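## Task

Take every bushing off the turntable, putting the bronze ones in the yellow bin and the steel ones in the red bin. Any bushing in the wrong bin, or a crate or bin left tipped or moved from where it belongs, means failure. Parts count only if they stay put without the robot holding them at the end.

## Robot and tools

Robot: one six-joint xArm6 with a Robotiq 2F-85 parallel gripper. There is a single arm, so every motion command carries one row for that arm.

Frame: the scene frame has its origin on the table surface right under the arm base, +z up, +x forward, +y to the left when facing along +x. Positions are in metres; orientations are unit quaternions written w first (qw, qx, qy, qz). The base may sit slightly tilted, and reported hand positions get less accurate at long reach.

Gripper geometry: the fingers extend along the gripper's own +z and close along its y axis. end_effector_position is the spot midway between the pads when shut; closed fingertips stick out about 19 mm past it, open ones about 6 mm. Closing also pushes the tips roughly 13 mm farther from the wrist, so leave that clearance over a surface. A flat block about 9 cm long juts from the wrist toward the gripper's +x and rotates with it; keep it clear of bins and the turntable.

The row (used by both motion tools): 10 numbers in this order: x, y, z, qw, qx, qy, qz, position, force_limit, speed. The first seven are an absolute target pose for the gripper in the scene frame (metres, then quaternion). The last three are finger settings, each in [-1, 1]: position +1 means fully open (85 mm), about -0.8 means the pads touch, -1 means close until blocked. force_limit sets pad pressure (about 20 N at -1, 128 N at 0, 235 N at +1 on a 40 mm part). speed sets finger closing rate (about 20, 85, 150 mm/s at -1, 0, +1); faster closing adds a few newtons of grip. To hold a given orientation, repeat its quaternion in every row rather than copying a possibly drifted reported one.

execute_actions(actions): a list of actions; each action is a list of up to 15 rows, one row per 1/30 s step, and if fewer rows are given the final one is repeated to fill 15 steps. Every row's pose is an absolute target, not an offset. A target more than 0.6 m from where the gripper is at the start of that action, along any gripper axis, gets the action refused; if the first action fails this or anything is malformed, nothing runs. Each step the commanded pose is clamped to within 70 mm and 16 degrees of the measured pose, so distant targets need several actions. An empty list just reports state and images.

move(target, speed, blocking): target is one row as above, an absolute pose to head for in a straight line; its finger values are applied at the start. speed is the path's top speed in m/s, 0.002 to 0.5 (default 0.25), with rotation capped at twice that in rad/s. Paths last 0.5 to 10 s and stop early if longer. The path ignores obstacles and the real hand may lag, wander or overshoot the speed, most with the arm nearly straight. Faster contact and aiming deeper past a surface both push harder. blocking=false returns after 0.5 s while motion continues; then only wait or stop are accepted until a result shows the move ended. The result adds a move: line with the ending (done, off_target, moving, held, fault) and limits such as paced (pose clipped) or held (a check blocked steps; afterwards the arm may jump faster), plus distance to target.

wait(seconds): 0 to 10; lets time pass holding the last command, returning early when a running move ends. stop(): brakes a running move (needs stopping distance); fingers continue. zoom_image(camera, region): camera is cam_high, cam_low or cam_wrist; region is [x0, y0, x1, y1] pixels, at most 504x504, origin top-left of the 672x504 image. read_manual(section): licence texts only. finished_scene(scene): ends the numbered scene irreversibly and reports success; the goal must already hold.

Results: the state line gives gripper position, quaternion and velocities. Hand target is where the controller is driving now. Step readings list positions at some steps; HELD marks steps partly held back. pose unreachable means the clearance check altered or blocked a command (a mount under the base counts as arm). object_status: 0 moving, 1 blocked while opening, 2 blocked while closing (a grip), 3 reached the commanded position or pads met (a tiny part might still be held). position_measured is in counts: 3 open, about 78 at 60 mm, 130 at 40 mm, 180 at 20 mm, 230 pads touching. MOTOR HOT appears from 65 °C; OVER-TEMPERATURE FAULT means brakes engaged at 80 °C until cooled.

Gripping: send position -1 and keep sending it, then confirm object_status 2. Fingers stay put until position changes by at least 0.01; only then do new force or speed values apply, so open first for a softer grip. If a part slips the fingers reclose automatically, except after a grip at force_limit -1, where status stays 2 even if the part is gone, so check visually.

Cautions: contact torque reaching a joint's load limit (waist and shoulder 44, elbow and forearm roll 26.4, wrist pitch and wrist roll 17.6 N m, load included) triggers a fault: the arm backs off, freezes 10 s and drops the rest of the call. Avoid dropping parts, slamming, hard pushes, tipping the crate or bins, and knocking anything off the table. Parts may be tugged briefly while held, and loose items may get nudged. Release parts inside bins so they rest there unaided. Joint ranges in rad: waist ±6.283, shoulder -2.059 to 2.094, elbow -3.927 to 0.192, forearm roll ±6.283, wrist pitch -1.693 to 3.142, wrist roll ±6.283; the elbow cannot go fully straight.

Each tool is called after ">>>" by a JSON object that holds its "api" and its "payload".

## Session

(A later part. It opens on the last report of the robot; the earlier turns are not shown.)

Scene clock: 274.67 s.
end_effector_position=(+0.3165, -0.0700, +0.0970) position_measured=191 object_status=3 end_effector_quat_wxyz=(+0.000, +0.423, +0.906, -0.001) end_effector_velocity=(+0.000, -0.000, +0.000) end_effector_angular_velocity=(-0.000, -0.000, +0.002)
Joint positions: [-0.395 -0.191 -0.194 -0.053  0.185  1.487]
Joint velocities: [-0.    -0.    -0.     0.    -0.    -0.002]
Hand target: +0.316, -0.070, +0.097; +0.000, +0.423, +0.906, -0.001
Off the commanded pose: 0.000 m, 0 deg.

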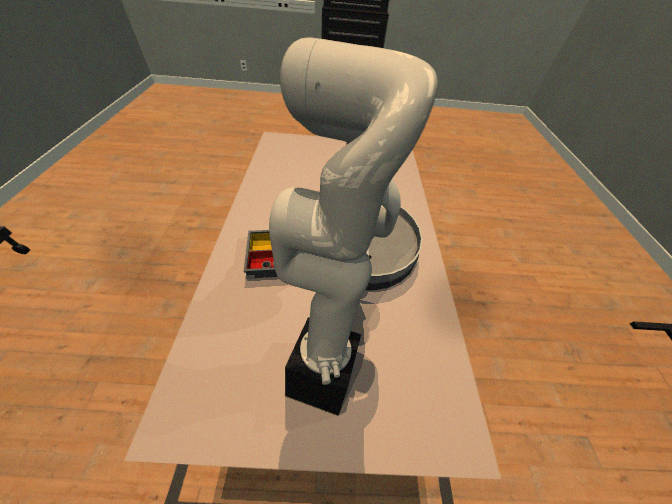

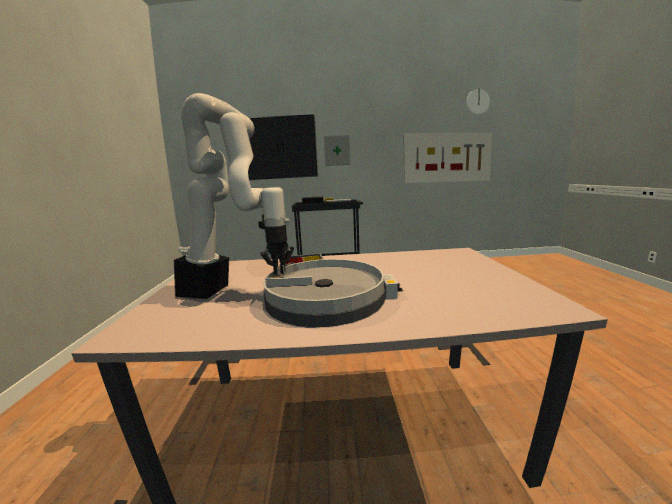

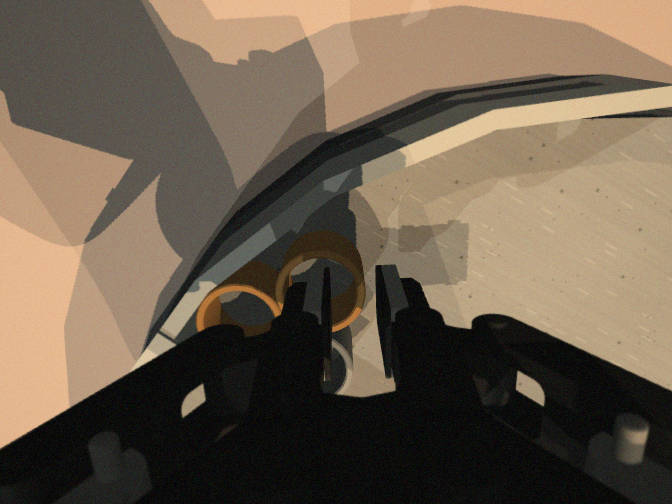

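>>> {"api": "execute_actions", "payload": {"actions": [[[0.3180,-0.0706,0.097,0,0.4226,0.9063,0,-0.49,-0.5,0],[0.3192,-0.0711,0.096,0,0.4226,0.9063,0,-0.49,-0.5,0],[0.3192,-0.0711,0.095,0,0.4226,0.9063,0,-0.49,-0.5,0],[0.3192,-0.0711,0.093,0,0.4226,0.9063,0,-0.49,-0.5,0],[0.3192,-0.0711,0.091,0,0.4226,0.9063,0,-0.49,-0.5,0],[0.3192,-0.0711,0.089,0,0.4226,0.9063,0,-0.49,-0.5,0],[0.3192,-0.0711,0.087,0,0.4226,0.9063,0,-0.49,-0.5,0],[0.3192,-0.0711,0.085,0,0.4226,0.9063,0,-0.49,-0.5,0],[0.3192,-0.0711,0.083,0,0.4226,0.9063,0,-0.49,-0.5,0],[0.3192,-0.0711,0.081,0,0.4226,0.9063,0,-0.49,-0.5,0],[0.3192,-0.0711,0.079,0,0.4226,0.9063,0,-0.49,-0.5,0],[0.3192,-0.0711,0.077,0,0.4226,0.9063,0,-0.49,-0.5,0],[0.3192,-0.0711,0.0755,0,0.4226,0.9063,0,-0.49,-0.5,0],[0.3192,-0.0711,0.0745,0,0.4226,0.9063,0,-0.49,-0.5,0],[0.3192,-0.0711,0.074,0,0.4226,0.9063,0,-0.49,-0.5,0]]]}}

Scene clock: 279.13 s.
end_effector_position=(+0.3185, -0.0708, +0.0794) position_measured=191 object_status=3 end_effector_quat_wxyz=(-0.001, +0.423, +0.906, +0.000) end_effector_velocity=(-0.002, +0.001, -0.051) end_effector_angular_velocity=(+0.005, +0.006, +0.001)
Joint positions: [-0.4   -0.088 -0.216 -0.059  0.105  1.488]
Joint velocities: [-0.019  0.281 -0.048 -0.057 -0.225  0.039]
Hand target: +0.319, -0.071, +0.075; -0.000, +0.423, +0.906, +0.001
Off the commanded pose: 0.005 m, 0 deg.
Step readings (end_effector_position):
0: (+0.3165, -0.0700, +0.0970)
1: (+0.3165, -0.0700, +0.0970)
2: (+0.3166, -0.0701, +0.0970)
4: (+0.3179, -0.0705, +0.0965)
8: (+0.3191, -0.0710, +0.0921)
15: end_effector_position above

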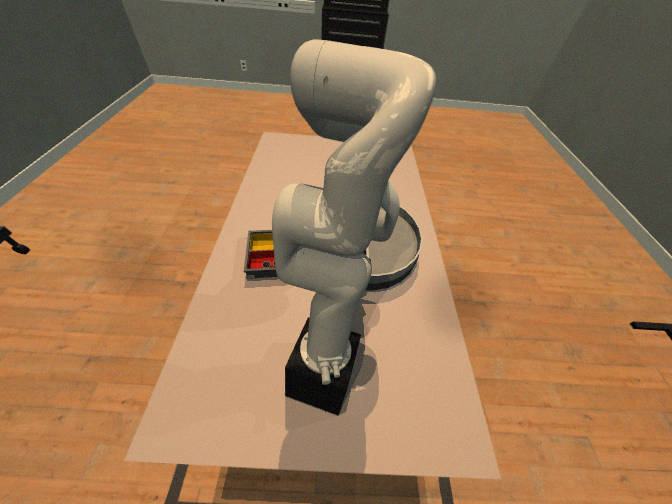

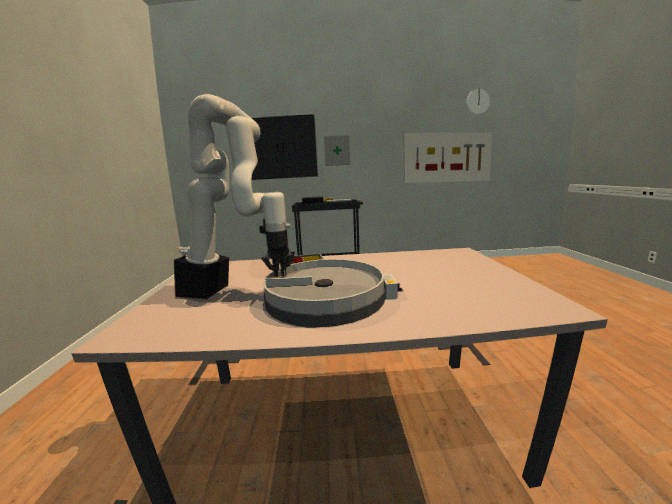

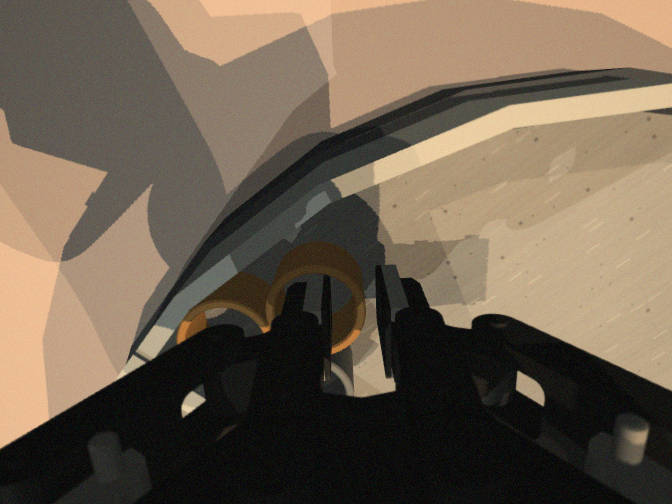

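>>> {"api": "execute_actions", "payload": {"actions": [[[0.3192,-0.0711,0.0745,0,0.4226,0.9063,0,-1,-0.5,0],[0.3192,-0.0711,0.0745,0,0.4226,0.9063,0,-1,-0.5,0],[0.3192,-0.0711,0.0745,0,0.4226,0.9063,0,-1,-0.5,0],[0.3192,-0.0711,0.0745,0,0.4226,0.9063,0,-1,-0.5,0],[0.3192,-0.0711,0.0745,0,0.4226,0.9063,0,-1,-0.5,0],[0.3192,-0.0711,0.0745,0,0.4226,0.9063,0,-1,-0.5,0],[0.3192,-0.0711,0.077,0,0.4226,0.9063,0,-1,-0.5,0],[0.3192,-0.0711,0.081,0,0.4226,0.9063,0,-1,-0.5,0],[0.3192,-0.0711,0.087,0,0.4226,0.9063,0,-1,-0.5,0],[0.3192,-0.0711,0.094,0,0.4226,0.9063,0,-1,-0.5,0],[0.3192,-0.0711,0.102,0,0.4226,0.9063,0,-1,-0.5,0],[0.3192,-0.0711,0.110,0,0.4226,0.9063,0,-1,-0.5,0],[0.3192,-0.0711,0.118,0,0.4226,0.9063,0,-1,-0.5,0],[0.3198,-0.0692,0.125,0,0.4226,0.9063,0,-1,-0.5,0],[0.3206,-0.0663,0.131,0,0.4226,0.9063,0,-1,-0.5,0]]]}}

Scene clock: 286.73 s.
end_effector_position=(+0.3205, -0.0711, +0.0976) position_measured=212 object_status=2 end_effector_quat_wxyz=(+0.002, +0.423, +0.906, -0.001) end_effector_velocity=(+0.023, +0.003, +0.161) end_effector_angular_velocity=(-0.019, -0.061, -0.010)
Joint positions: [-0.395 -0.185 -0.204 -0.055  0.185  1.489]
Joint velocities: [ 0.068 -0.849  0.086  0.103  0.7   -0.032]
Hand target: +0.323, -0.067, +0.120; +0.005, +0.423, +0.906, +0.001
Off the commanded pose: 0.034 m, 0 deg.
Step readings (end_effector_position):
0: (+0.3189, -0.0709, +0.0745)
1: (+0.3189, -0.0709, +0.0745)
2: (+0.3189, -0.0709, +0.0745)
4: (+0.3190, -0.0710, +0.0745)
8: (+0.3191, -0.0711, +0.0747)
15: end_effector_position above

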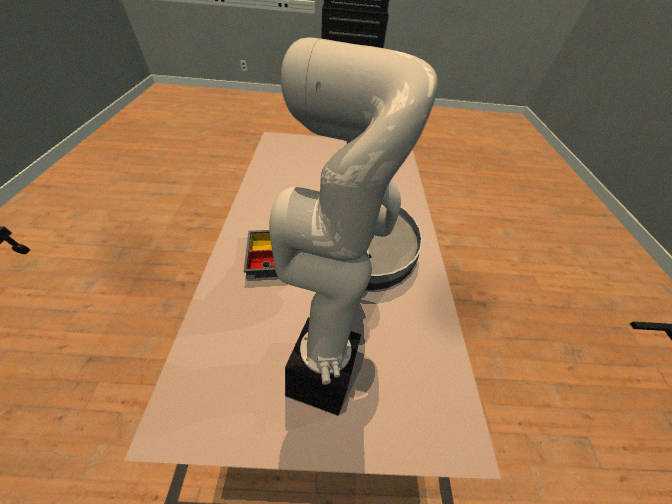

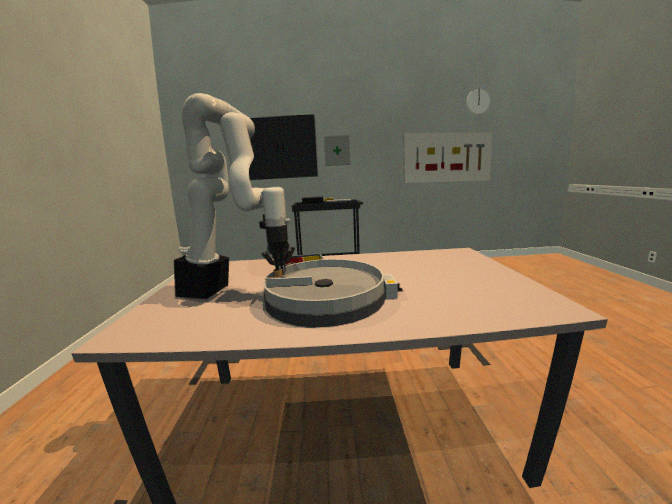

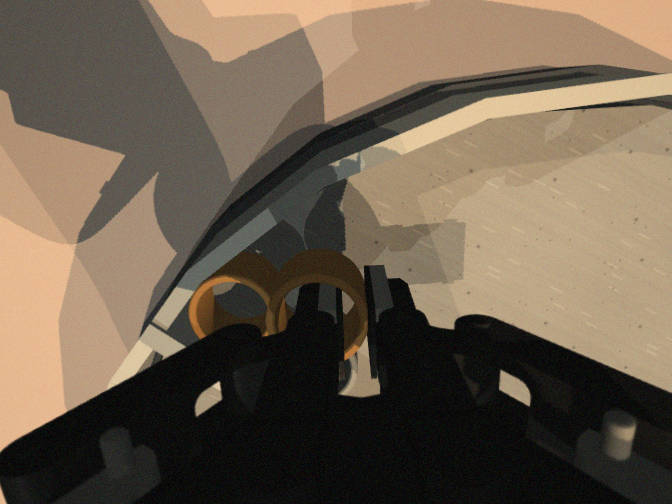

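>>> {"api": "execute_actions", "payload": {"actions": [[[0.3235,-0.0620,0.128,0,0.4226,0.9063,0,-1,-0.5,0],[0.3250,-0.0548,0.134,0,0.4226,0.9063,0,-1,-0.5,0],[0.3272,-0.0462,0.138,0,0.4226,0.9063,0,-1,-0.5,0],[0.3298,-0.0366,0.140,0,0.4226,0.9063,0,-1,-0.5,0],[0.3330,-0.0261,0.140,0,0.4226,0.9063,0,-1,-0.5,0],[0.3365,-0.0146,0.140,0,0.4226,0.9063,0,-1,-0.5,0],[0.3400,-0.0032,0.140,0,0.4226,0.9063,0,-1,-0.5,0],[0.3436,0.0083,0.140,0,0.4226,0.9063,0,-1,-0.5,0],[0.3472,0.0198,0.140,0,0.4226,0.9063,0,-1,-0.5,0],[0.3507,0.0313,0.140,0,0.4226,0.9063,0,-1,-0.5,0],[0.3543,0.0428,0.139,0,0.4226,0.9063,0,-1,-0.5,0],[0.3579,0.0543,0.138,0,0.4226,0.9063,0,-1,-0.5,0],[0.3614,0.0658,0.138,0,0.4226,0.9063,0,-1,-0.5,0],[0.3650,0.0772,0.138,0,0.4226,0.9063,0,-1,-0.5,0],[0.3686,0.0887,0.137,0,0.4226,0.9063,0,-1,-0.5,0]],[[0.3721,0.1002,0.136,0,0.4226,0.9063,0,-1,-0.5,0],[0.3757,0.1117,0.134,0,0.4226,0.9063,0,-1,-0.5,0],[0.3793,0.1232,0.131,0,0.4226,0.9063,0,-1,-0.5,0],[0.3828,0.1347,0.128,0,0.4226,0.9063,0,-1,-0.5,0],[0.3864,0.1461,0.125,0,0.4226,0.9063,0,-1,-0.5,0],[0.3900,0.1576,0.122,0,0.4226,0.9063,0,-1,-0.5,0],[0.3935,0.1691,0.119,0,0.4226,0.9063,0,-1,-0.5,0],[0.3971,0.1806,0.116,0,0.4226,0.9063,0,-1,-0.5,0],[0.4004,0.1911,0.113,0,0.4226,0.9063,0,-1,-0.5,0],[0.4036,0.2016,0.110,0,0.4226,0.9063,0,-1,-0.5,0],[0.4065,0.2112,0.108,0,0.4226,0.9063,0,-1,-0.5,0],[0.4091,0.2198,0.106,0,0.4226,0.9063,0,-1,-0.5,0],[0.4114,0.2275,0.104,0,0.4226,0.9063,0,-1,-0.5,0],[0.4134,0.2342,0.102,0,0.4226,0.9063,0,-1,-0.5,0],[0.4151,0.2399,0.100,0,0.4226,0.9063,0,-1,-0.5,0]],[[0.4163,0.2441,0.097,0,0.4226,0.9063,0,-1,-0.5,0],[0.4171,0.2469,0.094,0,0.4226,0.9063,0,-1,-0.5,0],[0.4177,0.2489,0.090,0,0.4226,0.9063,0,-1,-0.5,0],[0.4177,0.2489,0.086,0,0.4226,0.9063,0,-1,-0.5,0],[0.4177,0.2489,0.081,0,0.4226,0.9063,0,-1,-0.5,0],[0.4177,0.2489,0.076,0,0.4226,0.9063,0,-1,-0.5,0],[0.4177,0.2489,0.071,0,0.4226,0.9063,0,-1,-0.5,0],[0.4177,0.2489,0.066,0,0.4226,0.9063,0,-1,-0.5,0],[0.4177,0.2489,0.061,0,0.4226,0.9063,0,-1,-0.5,0],[0.4177,0.2489,0.057,0,0.4226,0.9063,0,-1,-0.5,0],[0.4177,0.2489,0.053,0,0.4226,0.9063,0,-1,-0.5,0],[0.4177,0.2489,0.050,0,0.4226,0.9063,0,-1,-0.5,0],[0.4177,0.2489,0.048,0,0.4226,0.9063,0,-1,-0.5,0],[0.4177,0.2489,0.048,0,0.4226,0.9063,0,-1,-0.5,0],[0.4177,0.2489,0.048,0,0.4226,0.9063,0,-1,-0.5,0]]]}}

Scene clock: 295.63 s.
end_effector_position=(+0.4145, +0.2467, +0.0556) position_measured=212 object_status=2 end_effector_quat_wxyz=(-0.002, +0.422, +0.906, -0.000) end_effector_velocity=(+0.009, +0.007, -0.095) end_effector_angular_velocity=(-0.029, +0.006, -0.005)
Joint positions: [ 0.368  0.392 -0.864 -0.407  0.362  2.572]
Joint velocities: [-0.045  0.32  -0.157 -0.196 -0.131  0.167]
Hand target: +0.417, +0.249, +0.049; -0.001, +0.422, +0.906, +0.000
Off the commanded pose: 0.009 m, 0 deg.
Step readings (end_effector_position; steps 1 to 15: 1st action; 16 to 30: 2nd action; 31 to 45: 3rd action):
0: (+0.3232, -0.0669, +0.1201)
1: (+0.3232, -0.0669, +0.1201)
2: (+0.3230, -0.0667, +0.1203)
4: (+0.3227, -0.0627, +0.1240)
8: (+0.3321, -0.0373, +0.1347)
15: (+0.3476, +0.0328, +0.1415)
16: (+0.3503, +0.0438, +0.1422)
17: (+0.3531, +0.0548, +0.1429)
19: (+0.3588, +0.0765, +0.1434)
23: (+0.3697, +0.1189, +0.1393)
30: (+0.3901, +0.1908, +0.1233)
31: (+0.3934, +0.2008, +0.1206)
32: (+0.3967, +0.2105, +0.1176)
34: (+0.4032, +0.2270, +0.1104)
38: (+0.4112, +0.2423, +0.0903)
45: end_effector_position above

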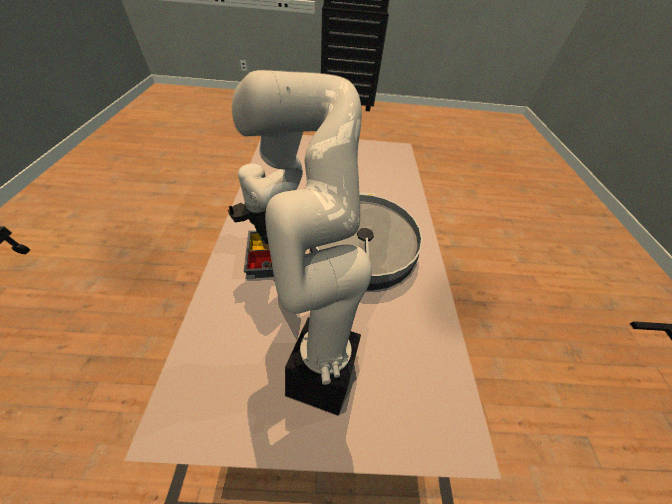

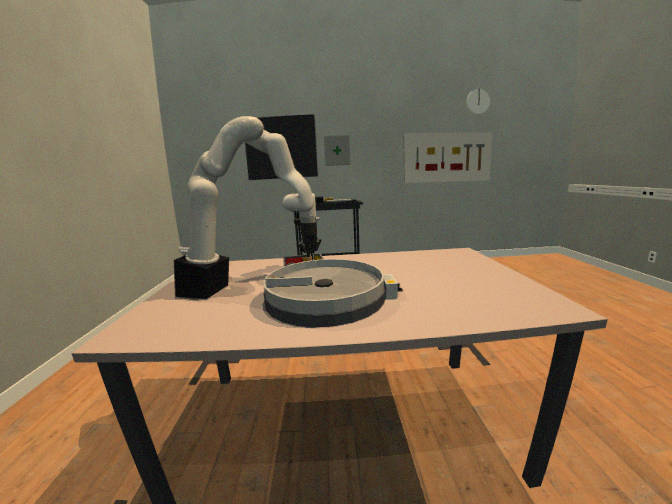

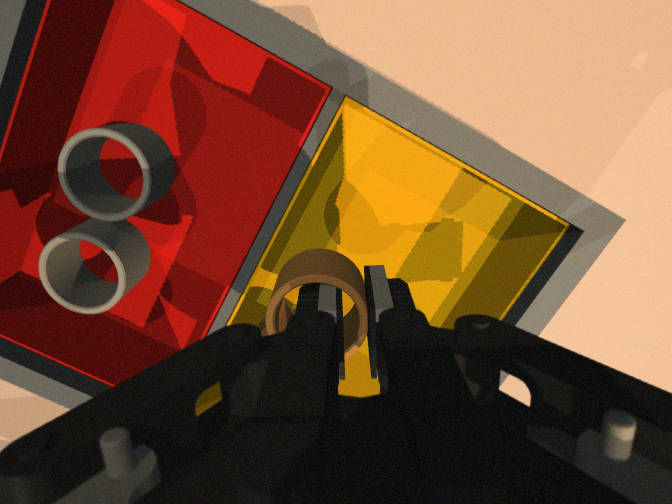

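>>> {"api": "execute_actions", "payload": {"actions": [[[0.4177,0.2489,0.048,0,0.4226,0.9063,0,-0.55,-0.5,0],[0.4177,0.2489,0.048,0,0.4226,0.9063,0,-0.55,-0.5,0],[0.4177,0.2489,0.048,0,0.4226,0.9063,0,-0.55,-0.5,0],[0.4177,0.2489,0.048,0,0.4226,0.9063,0,-0.55,-0.5,0],[0.4177,0.2489,0.052,0,0.4226,0.9063,0,-0.55,-0.5,0],[0.4177,0.2489,0.058,0,0.4226,0.9063,0,-0.55,-0.5,0],[0.4177,0.2489,0.065,0,0.4226,0.9063,0,-0.55,-0.5,0],[0.4177,0.2489,0.073,0,0.4226,0.9063,0,-0.55,-0.5,0],[0.4177,0.2489,0.081,0,0.4226,0.9063,0,-0.55,-0.5,0],[0.4177,0.2489,0.089,0,0.4226,0.9063,0,-0.55,-0.5,0],[0.4177,0.2489,0.097,0,0.4226,0.9063,0,-0.55,-0.5,0],[0.4177,0.2489,0.104,0,0.4226,0.9063,0,-0.55,-0.5,0],[0.4172,0.2470,0.110,0,0.4226,0.9063,0,-0.55,-0.5,0],[0.4163,0.2431,0.115,0,0.4226,0.9063,0,-0.55,-0.5,0],[0.4150,0.2372,0.119,0,0.4226,0.9063,0,-0.55,-0.5,0]],[[0.4131,0.2294,0.122,0,0.4226,0.9063,0,-0.49,-0.5,0],[0.4109,0.2197,0.124,0,0.4226,0.9063,0,-0.49,-0.5,0],[0.4084,0.2090,0.125,0,0.4226,0.9063,0,-0.49,-0.5,0],[0.4056,0.1973,0.125,0,0.4226,0.9063,0,-0.49,-0.5,0],[0.4029,0.1856,0.125,0,0.4226,0.9063,0,-0.49,-0.5,0],[0.4001,0.1739,0.125,0,0.4226,0.9063,0,-0.49,-0.5,0],[0.3974,0.1622,0.125,0,0.4226,0.9063,0,-0.49,-0.5,0],[0.3947,0.1505,0.125,0,0.4226,0.9063,0,-0.49,-0.5,0],[0.3919,0.1388,0.125,0,0.4226,0.9063,0,-0.49,-0.5,0],[0.3892,0.1272,0.125,0,0.4226,0.9063,0,-0.49,-0.5,0],[0.3865,0.1155,0.125,0,0.4226,0.9063,0,-0.49,-0.5,0],[0.3837,0.1038,0.125,0,0.4226,0.9063,0,-0.49,-0.5,0],[0.3810,0.0921,0.125,0,0.4226,0.9063,0,-0.49,-0.5,0],[0.3783,0.0804,0.125,0,0.4226,0.9063,0,-0.49,-0.5,0],[0.3755,0.0687,0.125,0,0.4226,0.9063,0,-0.49,-0.5,0]],[[0.3728,0.0570,0.125,0,0.4226,0.9063,0,-0.49,-0.5,0],[0.3700,0.0453,0.125,0,0.4226,0.9063,0,-0.49,-0.5,0],[0.3673,0.0336,0.125,0,0.4226,0.9063,0,-0.49,-0.5,0],[0.3646,0.0220,0.125,0,0.4226,0.9063,0,-0.49,-0.5,0],[0.3618,0.0103,0.123,0,0.4226,0.9063,0,-0.49,-0.5,0],[0.3591,-0.0014,0.120,0,0.4226,0.9063,0,-0.49,-0.5,0],[0.3566,-0.0121,0.117,0,0.4226,0.9063,0,-0.49,-0.5,0],[0.3541,-0.0228,0.114,0,0.4226,0.9063,0,-0.49,-0.5,0],[0.3518,-0.0326,0.111,0,0.4226,0.9063,0,-0.49,-0.5,0],[0.3495,-0.0423,0.109,0,0.4226,0.9063,0,-0.49,-0.5,0],[0.3475,-0.0511,0.107,0,0.4226,0.9063,0,-0.49,-0.5,0],[0.3457,-0.0589,0.105,0,0.4226,0.9063,0,-0.49,-0.5,0],[0.3438,-0.0667,0.103,0,0.4226,0.9063,0,-0.49,-0.5,0],[0.3422,-0.0735,0.101,0,0.4226,0.9063,0,-0.49,-0.5,0],[0.3409,-0.0793,0.100,0,0.4226,0.9063,0,-0.49,-0.5,0]],[[0.3397,-0.0842,0.099,0,0.4226,0.9063,0,-0.49,-0.5,0],[0.3386,-0.0891,0.098,0,0.4226,0.9063,0,-0.49,-0.5,0],[0.3377,-0.0930,0.097,0,0.4226,0.9063,0,-0.49,-0.5,0],[0.3370,-0.0959,0.097,0,0.4226,0.9063,0,-0.49,-0.5,0],[0.3365,-0.0978,0.097,0,0.4226,0.9063,0,-0.49,-0.5,0],[0.3362,-0.0992,0.097,0,0.4226,0.9063,0,-0.49,-0.5,0],[0.3360,-0.1002,0.097,0,0.4226,0.9063,0,-0.49,-0.5,0]]]}}

Scene clock: 321.50 s.
end_effector_position=(+0.3363, -0.0989, +0.0973) position_measured=191 object_status=3 end_effector_quat_wxyz=(+0.003, +0.423, +0.906, -0.007) end_effector_velocity=(-0.001, -0.006, -0.004) end_effector_angular_velocity=(+0.102, +0.008, +0.017)
Joint positions: [-0.461 -0.132 -0.28  -0.052  0.207  1.422]
Joint velocities: [ 0.009  0.03  -0.03   0.461  0.033 -0.46 ]
Hand target: +0.336, -0.100, +0.097; +0.001, +0.423, +0.906, -0.003
Off the commanded pose: 0.001 m, 1 deg.
Step readings (end_effector_position; steps 1 to 15: 1st action; 16 to 30: 2nd action; 31 to 45: 3rd action; 46 to 60: 4th action):
0: (+0.4169, +0.2488, +0.0485)
1: (+0.4169, +0.2488, +0.0485)
2: (+0.4170, +0.2488, +0.0485)
4: (+0.4174, +0.2489, +0.0482)
8: (+0.4165, +0.2482, +0.0519)
15: (+0.4190, +0.2499, +0.0940)
16: (+0.4189, +0.2486, +0.1002)
17: (+0.4185, +0.2459, +0.1056)
19: (+0.4162, +0.2354, +0.1133)
23: (+0.4064, +0.2001, +0.1177)
30: (+0.3865, +0.1238, +0.1180)
31: (+0.3838, +0.1126, +0.1181)
32: (+0.3811, +0.1014, +0.1181)
34: (+0.3756, +0.0790, +0.1183)
38: (+0.3650, +0.0345, +0.1177)
45: (+0.3458, -0.0383, +0.1087)
46: (+0.3439, -0.0472, +0.1074)
47: (+0.3421, -0.0554, +0.1061)
49: (+0.3391, -0.0700, +0.1036)
53: (+0.3360, -0.0902, +0.0998)
60: end_effector_position above

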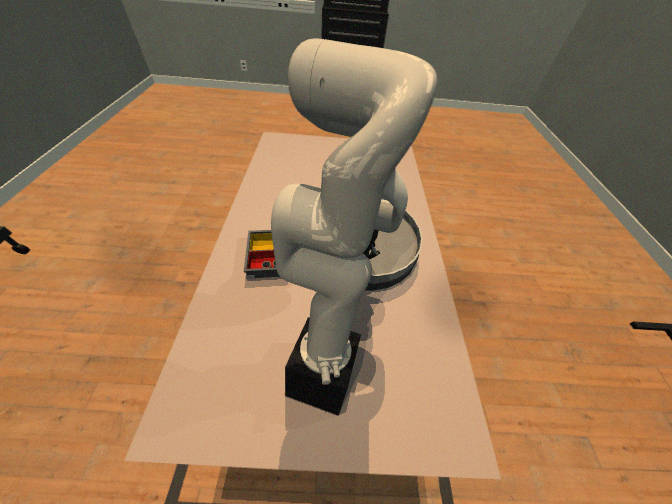

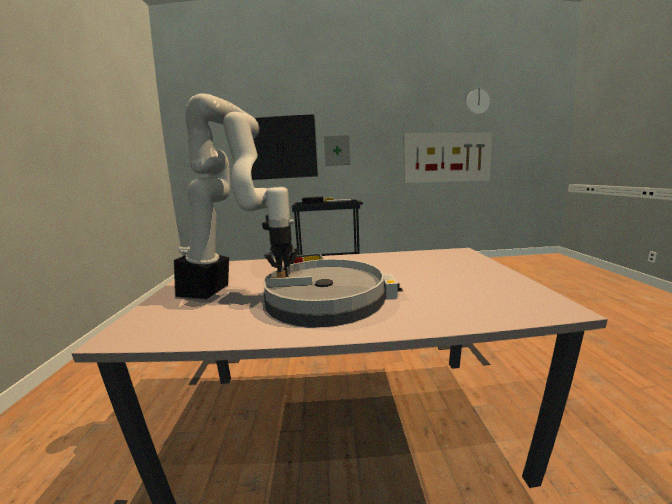

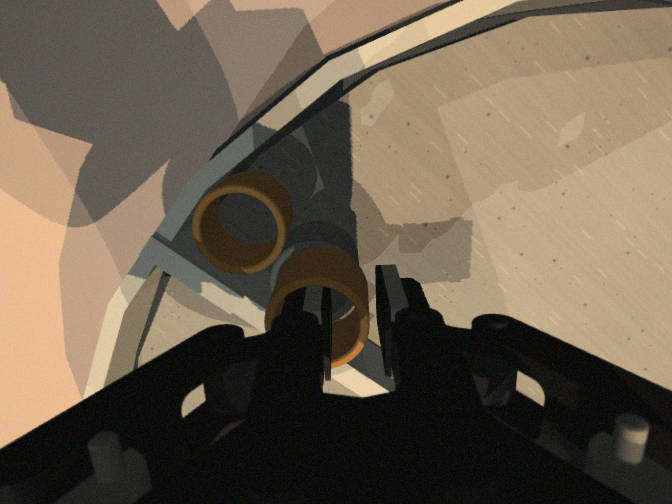

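>>> {"api": "execute_actions", "payload": {"actions": []}}

>>> {"api": "zoom_image", "payload": {"camera": "cam_wrist", "region": [230, 200, 450, 410]}}

>>> {"api": "zoom_image", "payload": {"camera": "cam_low", "region": [250, 230, 330, 300]}}

Scene clock: 323.43 s.
end_effector_position=(+0.3362, -0.0999, +0.0970) position_measured=191 object_status=3 end_effector_quat_wxyz=(+0.001, +0.423, +0.906, -0.003) end_effector_velocity=(+0.000, -0.000, +0.000) end_effector_angular_velocity=(-0.000, -0.001, -0.000)
Joint positions: [-0.461 -0.129 -0.283 -0.002  0.211  1.372]
Joint velocities: [-0.    -0.001  0.    -0.    -0.    -0.   ]
Hand target: +0.336, -0.100, +0.097; +0.001, +0.423, +0.906, -0.003
Off the commanded pose: 0.000 m, 0 deg.

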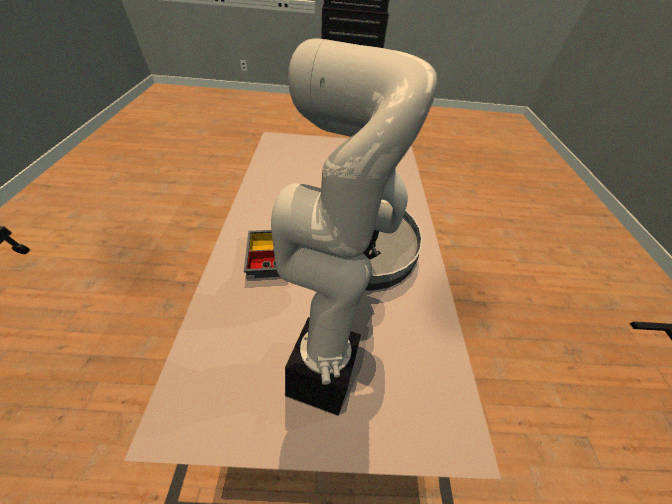

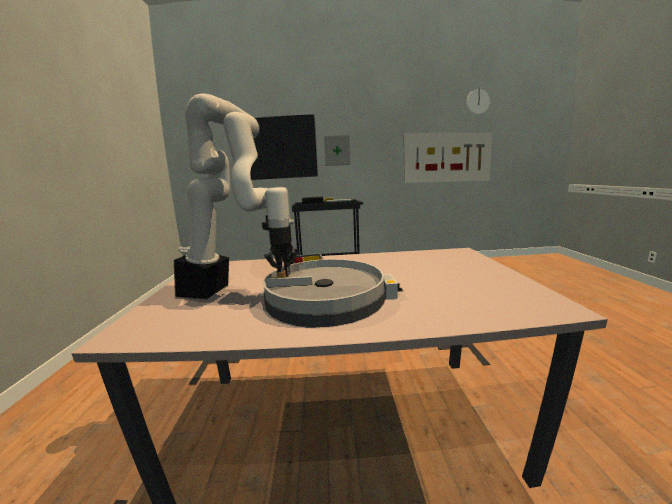

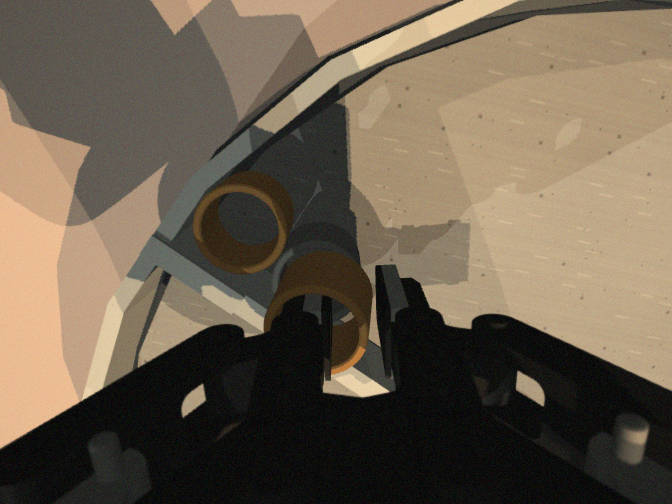

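Region (230, 200, 450, 410) of cam_wrist's 672x504 image, scaled by 2.291, with more detail than that image has; it fills the top 481 rows of this view, and the rest is white.

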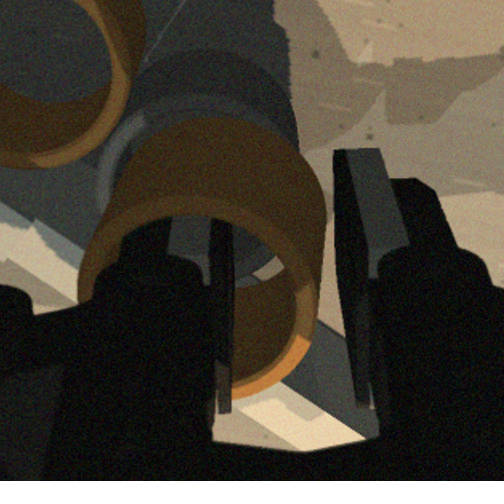

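Region (250, 230, 330, 300) of cam_low's 672x504 image, scaled by 6.300, with more detail than that image has; it fills the top 441 rows of this view, and the rest is white.

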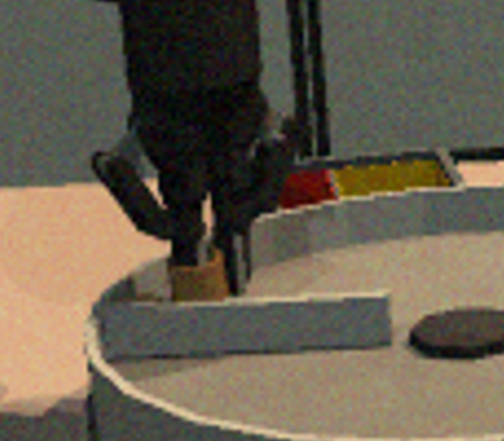

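>>> {"api": "execute_actions", "payload": {"actions": [[[0.3362,-0.1000,0.097,0,0.4226,0.9063,0,-1,-0.5,0],[0.3362,-0.1000,0.097,0,0.4226,0.9063,0,-1,-0.5,0],[0.3362,-0.1000,0.097,0,0.4226,0.9063,0,-1,-0.5,0],[0.3362,-0.1000,0.097,0,0.4226,0.9063,0,-1,-0.5,0],[0.3362,-0.1000,0.097,0,0.4226,0.9063,0,-1,-0.5,0],[0.3362,-0.1000,0.097,0,0.4226,0.9063,0,-1,-0.5,0],[0.3362,-0.1000,0.100,0,0.4226,0.9063,0,-1,-0.5,0],[0.3362,-0.1000,0.105,0,0.4226,0.9063,0,-1,-0.5,0],[0.3362,-0.1000,0.111,0,0.4226,0.9063,0,-1,-0.5,0],[0.3362,-0.1000,0.117,0,0.4226,0.9063,0,-1,-0.5,0],[0.3365,-0.0983,0.122,0,0.4226,0.9063,0,-1,-0.5,0],[0.3374,-0.0944,0.126,0,0.4226,0.9063,0,-1,-0.5,0],[0.3387,-0.0885,0.129,0,0.4226,0.9063,0,-1,-0.5,0],[0.3406,-0.0807,0.131,0,0.4226,0.9063,0,-1,-0.5,0],[0.3426,-0.0720,0.132,0,0.4226,0.9063,0,-1,-0.5,0]]]}}

Scene clock: 335.77 s.
end_effector_position=(+0.3413, -0.0974, +0.1199) position_measured=212 object_status=2 end_effector_quat_wxyz=(+0.005, +0.425, +0.905, +0.001) end_effector_velocity=(+0.036, +0.105, +0.101) end_effector_angular_velocity=(+0.025, -0.045, +0.013)
Joint positions: [-0.451 -0.232 -0.279  0.011  0.3    1.374]
Joint velocities: [ 0.314 -0.474  0.04  -0.113  0.396  0.404]
Hand target: +0.343, -0.075, +0.128; +0.001, +0.422, +0.907, +0.004
Off the commanded pose: 0.028 m, 1 deg.
Step readings (end_effector_position):
0: (+0.3362, -0.0999, +0.0970)
1: (+0.3362, -0.0999, +0.0970)
2: (+0.3361, -0.1001, +0.0969)
4: (+0.3358, -0.1000, +0.0967)
8: (+0.3351, -0.0990, +0.0967)
15: end_effector_position above

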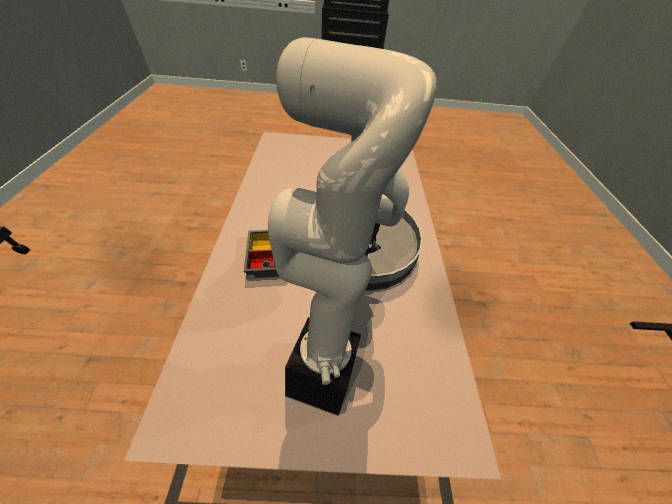

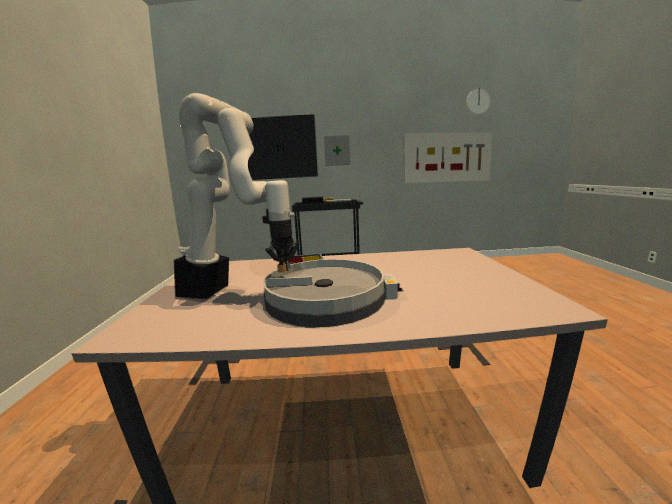

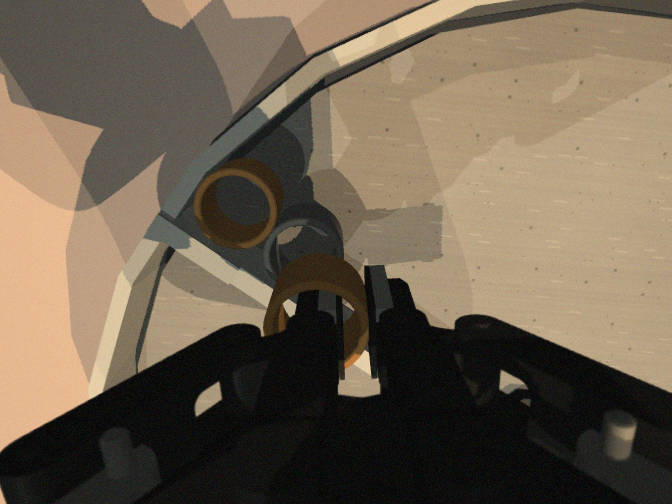

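>>> {"api": "execute_actions", "payload": {"actions": [[[0.3433,-0.0690,0.130,0,0.4226,0.9063,0,-1,-0.5,0],[0.3453,-0.0603,0.131,0,0.4226,0.9063,0,-1,-0.5,0],[0.3479,-0.0496,0.132,0,0.4226,0.9063,0,-1,-0.5,0],[0.3506,-0.0379,0.132,0,0.4226,0.9063,0,-1,-0.5,0],[0.3533,-0.0262,0.132,0,0.4226,0.9063,0,-1,-0.5,0],[0.3561,-0.0145,0.132,0,0.4226,0.9063,0,-1,-0.5,0],[0.3588,-0.0028,0.132,0,0.4226,0.9063,0,-1,-0.5,0],[0.3615,0.0089,0.132,0,0.4226,0.9063,0,-1,-0.5,0],[0.3643,0.0206,0.132,0,0.4226,0.9063,0,-1,-0.5,0],[0.3670,0.0323,0.132,0,0.4226,0.9063,0,-1,-0.5,0],[0.3697,0.0440,0.132,0,0.4226,0.9063,0,-1,-0.5,0],[0.3725,0.0556,0.132,0,0.4226,0.9063,0,-1,-0.5,0],[0.3752,0.0673,0.132,0,0.4226,0.9063,0,-1,-0.5,0],[0.3780,0.0790,0.132,0,0.4226,0.9063,0,-1,-0.5,0],[0.3807,0.0907,0.131,0,0.4226,0.9063,0,-1,-0.5,0]],[[0.3834,0.1024,0.129,0,0.4226,0.9063,0,-1,-0.5,0],[0.3862,0.1141,0.126,0,0.4226,0.9063,0,-1,-0.5,0],[0.3889,0.1258,0.123,0,0.4226,0.9063,0,-1,-0.5,0],[0.3916,0.1375,0.120,0,0.4226,0.9063,0,-1,-0.5,0],[0.3944,0.1491,0.117,0,0.4226,0.9063,0,-1,-0.5,0],[0.3971,0.1608,0.114,0,0.4226,0.9063,0,-1,-0.5,0],[0.3998,0.1725,0.111,0,0.4226,0.9063,0,-1,-0.5,0],[0.4023,0.1832,0.108,0,0.4226,0.9063,0,-1,-0.5,0],[0.4049,0.1939,0.105,0,0.4226,0.9063,0,-1,-0.5,0],[0.4071,0.2037,0.103,0,0.4226,0.9063,0,-1,-0.5,0],[0.4092,0.2125,0.101,0,0.4226,0.9063,0,-1,-0.5,0],[0.4110,0.2202,0.099,0,0.4226,0.9063,0,-1,-0.5,0],[0.4126,0.2271,0.097,0,0.4226,0.9063,0,-1,-0.5,0],[0.4140,0.2329,0.095,0,0.4226,0.9063,0,-1,-0.5,0],[0.4153,0.2382,0.093,0,0.4226,0.9063,0,-1,-0.5,0]],[[0.4164,0.2425,0.090,0,0.4226,0.9063,0,-1,-0.5,0],[0.4172,0.2457,0.087,0,0.4226,0.9063,0,-1,-0.5,0],[0.4177,0.2478,0.083,0,0.4226,0.9063,0,-1,-0.5,0],[0.4180,0.2489,0.079,0,0.4226,0.9063,0,-1,-0.5,0],[0.4180,0.2489,0.074,0,0.4226,0.9063,0,-1,-0.5,0],[0.4180,0.2489,0.069,0,0.4226,0.9063,0,-1,-0.5,0],[0.4180,0.2489,0.064,0,0.4226,0.9063,0,-1,-0.5,0],[0.4180,0.2489,0.059,0,0.4226,0.9063,0,-1,-0.5,0],[0.4180,0.2489,0.055,0,0.4226,0.9063,0,-1,-0.5,0],[0.4180,0.2489,0.051,0,0.4226,0.9063,0,-1,-0.5,0],[0.4180,0.2489,0.048,0,0.4226,0.9063,0,-1,-0.5,0],[0.4180,0.2489,0.045,0,0.4226,0.9063,0,-1,-0.5,0],[0.4180,0.2489,0.043,0,0.4226,0.9063,0,-1,-0.5,0],[0.4180,0.2489,0.042,0,0.4226,0.9063,0,-1,-0.5,0],[0.4180,0.2489,0.042,0,0.4226,0.9063,0,-1,-0.5,0]]]}}

Scene clock: 345.83 s.
end_effector_position=(+0.4153, +0.2469, +0.0498) position_measured=212 object_status=2 end_effector_quat_wxyz=(-0.002, +0.422, +0.906, -0.000) end_effector_velocity=(+0.011, +0.009, -0.089) end_effector_angular_velocity=(-0.018, -0.006, -0.004)
Joint positions: [ 0.364  0.412 -0.873 -0.418  0.352  2.58 ]
Joint velocities: [-0.043  0.304 -0.154 -0.203 -0.135  0.173]
Hand target: +0.417, +0.249, +0.043; -0.001, +0.422, +0.906, +0.000
Off the commanded pose: 0.009 m, 0 deg.
Step readings (end_effector_position; steps 1 to 15: 1st action; 16 to 30: 2nd action; 31 to 45: 3rd action):
0: (+0.3426, -0.0748, +0.1282)
1: (+0.3426, -0.0748, +0.1282)
2: (+0.3425, -0.0745, +0.1282)
4: (+0.3431, -0.0698, +0.1291)
8: (+0.3495, -0.0396, +0.1316)
15: (+0.3628, +0.0339, +0.1352)
16: (+0.3650, +0.0451, +0.1359)
17: (+0.3673, +0.0563, +0.1363)
19: (+0.3719, +0.0784, +0.1361)
23: (+0.3798, +0.1217, +0.1307)
30: (+0.3959, +0.1956, +0.1140)
31: (+0.3986, +0.2055, +0.1111)
32: (+0.4012, +0.2144, +0.1080)
34: (+0.4063, +0.2287, +0.1009)
38: (+0.4128, +0.2429, +0.0821)
45: end_effector_position above

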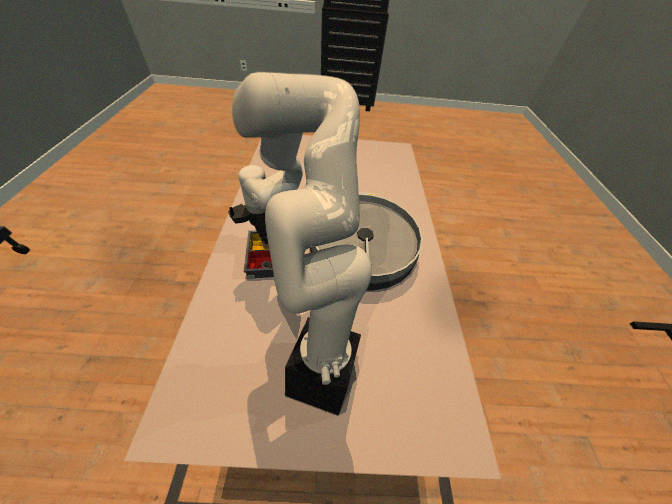

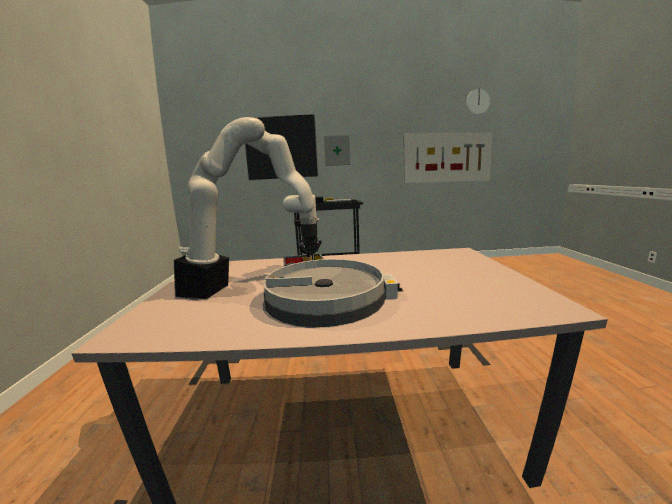

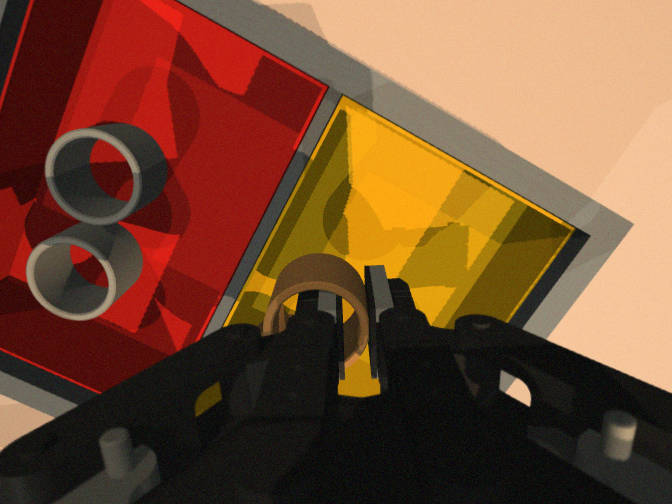

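>>> {"api": "execute_actions", "payload": {"actions": [[[0.4175,0.2489,0.041,0,0.4226,0.9063,0,-1,-0.5,0],[0.4175,0.2489,0.040,0,0.4226,0.9063,0,-1,-0.5,0],[0.4175,0.2489,0.040,0,0.4226,0.9063,0,-0.57,-0.5,0],[0.4175,0.2489,0.040,0,0.4226,0.9063,0,-0.57,-0.5,0],[0.4175,0.2489,0.040,0,0.4226,0.9063,0,-0.57,-0.5,0],[0.4175,0.2489,0.040,0,0.4226,0.9063,0,-0.57,-0.5,0],[0.4175,0.2489,0.042,0,0.4226,0.9063,0,-0.57,-0.5,0],[0.4175,0.2489,0.046,0,0.4226,0.9063,0,-0.57,-0.5,0],[0.4175,0.2489,0.052,0,0.4226,0.9063,0,-0.57,-0.5,0],[0.4175,0.2489,0.059,0,0.4226,0.9063,0,-0.57,-0.5,0],[0.4175,0.2489,0.067,0,0.4226,0.9063,0,-0.57,-0.5,0],[0.4175,0.2489,0.075,0,0.4226,0.9063,0,-0.57,-0.5,0],[0.4175,0.2489,0.083,0,0.4226,0.9063,0,-0.57,-0.5,0],[0.4175,0.2489,0.091,0,0.4226,0.9063,0,-0.57,-0.5,0],[0.4175,0.2489,0.098,0,0.4226,0.9063,0,-0.57,-0.5,0]]]}}

>>> {"api": "wait", "payload": {"seconds": 0}}

Scene clock: 350.60 s.
end_effector_position=(+0.4177, +0.2495, +0.0672) position_measured=201 object_status=0 end_effector_quat_wxyz=(+0.000, +0.423, +0.906, +0.000) end_effector_velocity=(+0.015, +0.014, +0.203) end_effector_angular_velocity=(+0.027, -0.038, -0.001)
Joint positions: [ 0.379  0.365 -0.867 -0.392  0.39   2.565]
Joint velocities: [ 0.133 -0.582  0.136  0.352  0.392 -0.26 ]
Hand target: +0.418, +0.250, +0.094; +0.000, +0.423, +0.906, +0.001
Off the commanded pose: 0.031 m, 0 deg.
Step readings (end_effector_position):
0: (+0.4173, +0.2488, +0.0425)
1: (+0.4173, +0.2488, +0.0425)
2: (+0.4174, +0.2488, +0.0424)
4: (+0.4176, +0.2490, +0.0414)
8: (+0.4171, +0.2487, +0.0402)
15: end_effector_position above

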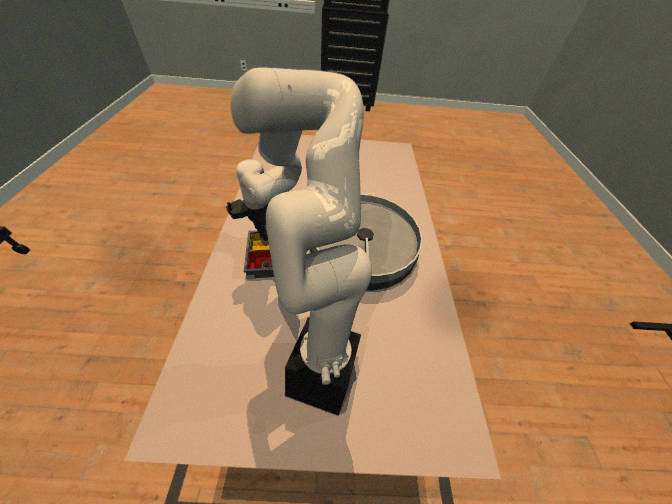

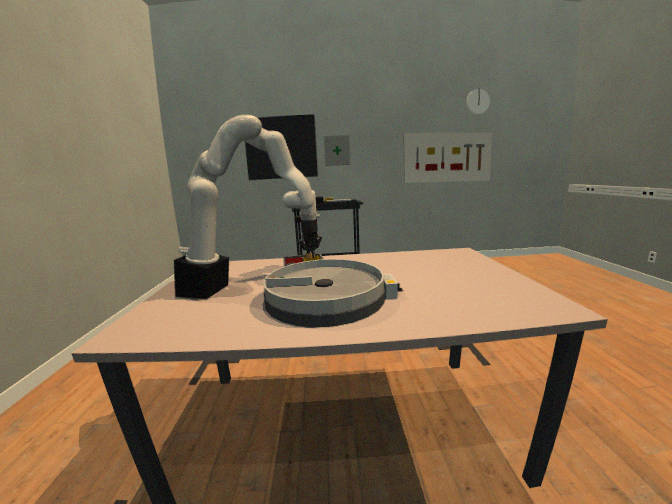

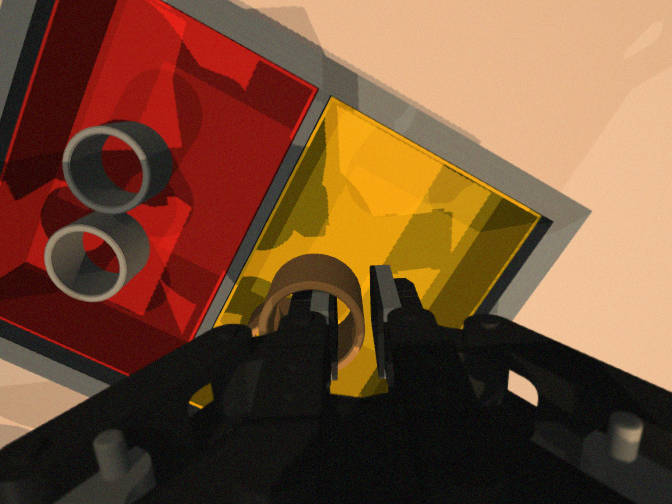

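Scene clock: 350.60 s.
end_effector_position=(+0.4177, +0.2495, +0.0672) position_measured=201 object_status=0 end_effector_quat_wxyz=(+0.000, +0.423, +0.906, +0.000) end_effector_velocity=(+0.015, +0.014, +0.203) end_effector_angular_velocity=(+0.027, -0.038, -0.001)
Joint positions: [ 0.379  0.365 -0.867 -0.392  0.39   2.565]
Joint velocities: [ 0.133 -0.582  0.136  0.352  0.392 -0.26 ]
Hand target: +0.418, +0.250, +0.094; +0.000, +0.423, +0.906, +0.001
Off the commanded pose: 0.031 m, 0 deg.

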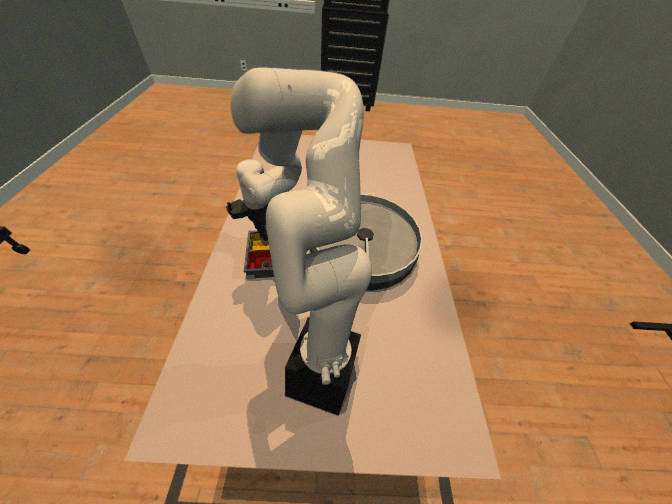

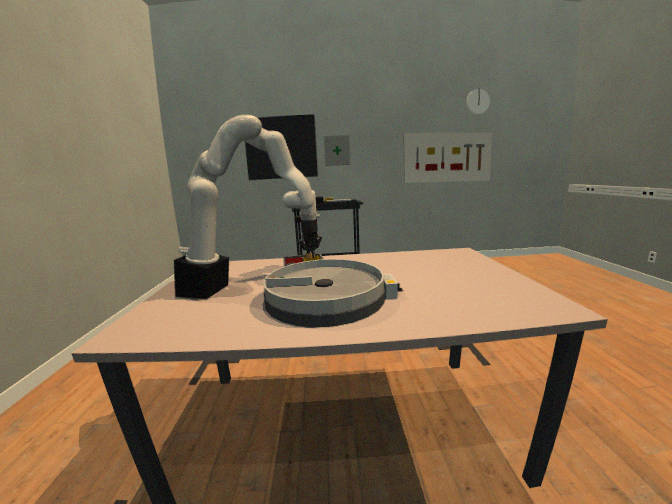

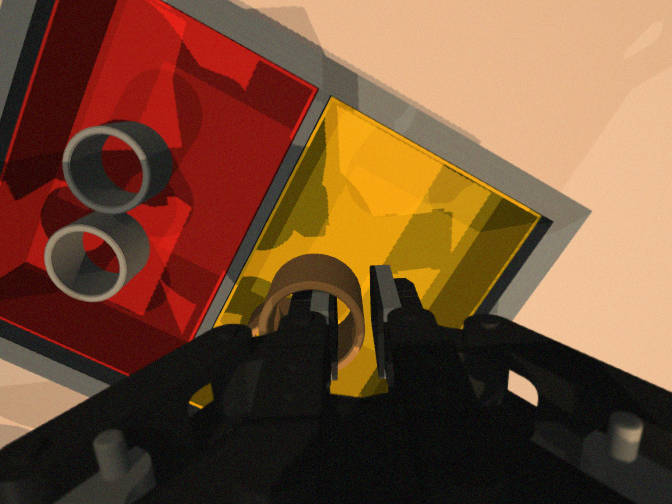

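>>> {"api": "execute_actions", "payload": {"actions": []}}

>>> {"api": "zoom_image", "payload": {"camera": "cam_wrist", "region": [200, 200, 480, 410]}}

Scene clock: 358.20 s.
end_effector_position=(+0.4176, +0.2503, +0.0937) position_measured=201 object_status=3 end_effector_quat_wxyz=(+0.000, +0.423, +0.906, +0.001) end_effector_velocity=(-0.000, +0.000, -0.000) end_effector_angular_velocity=(-0.000, +0.000, +0.001)
Joint positions: [ 0.396  0.287 -0.849 -0.346  0.446  2.53 ]
Joint velocities: [ 0.     0.    -0.     0.     0.    -0.001]
Hand target: +0.418, +0.250, +0.094; +0.000, +0.423, +0.906, +0.001
Off the commanded pose: 0.005 m, 0 deg.

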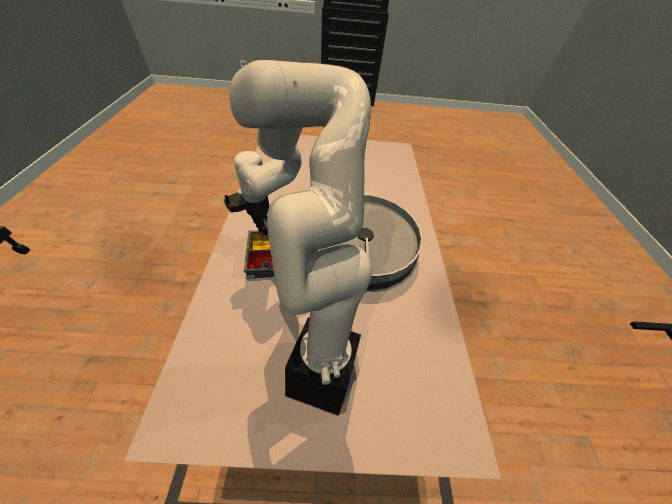

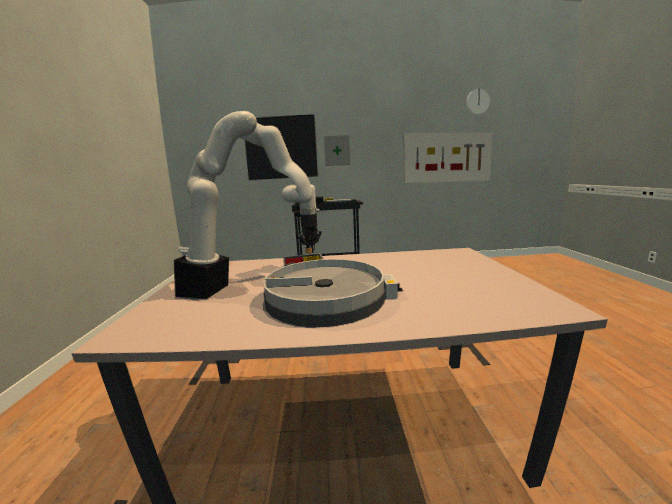

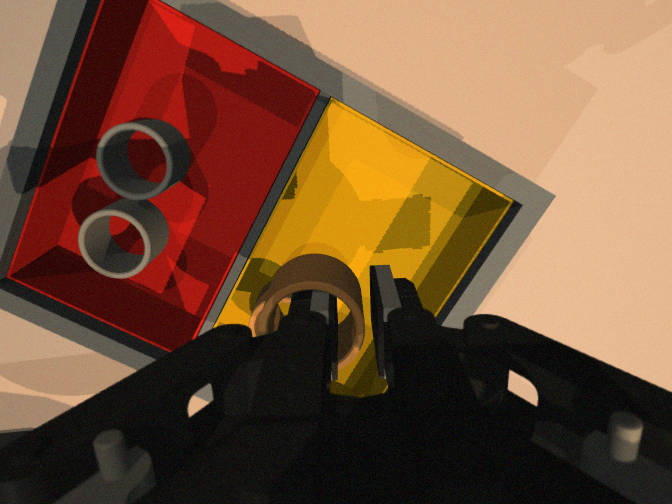

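Region (200, 200, 480, 410) of cam_wrist's 672x504 image, scaled by 1.800, with more detail than that image has; it fills the top 378 rows of this view, and the rest is white.

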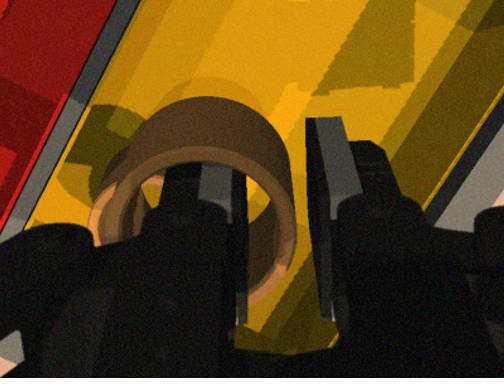

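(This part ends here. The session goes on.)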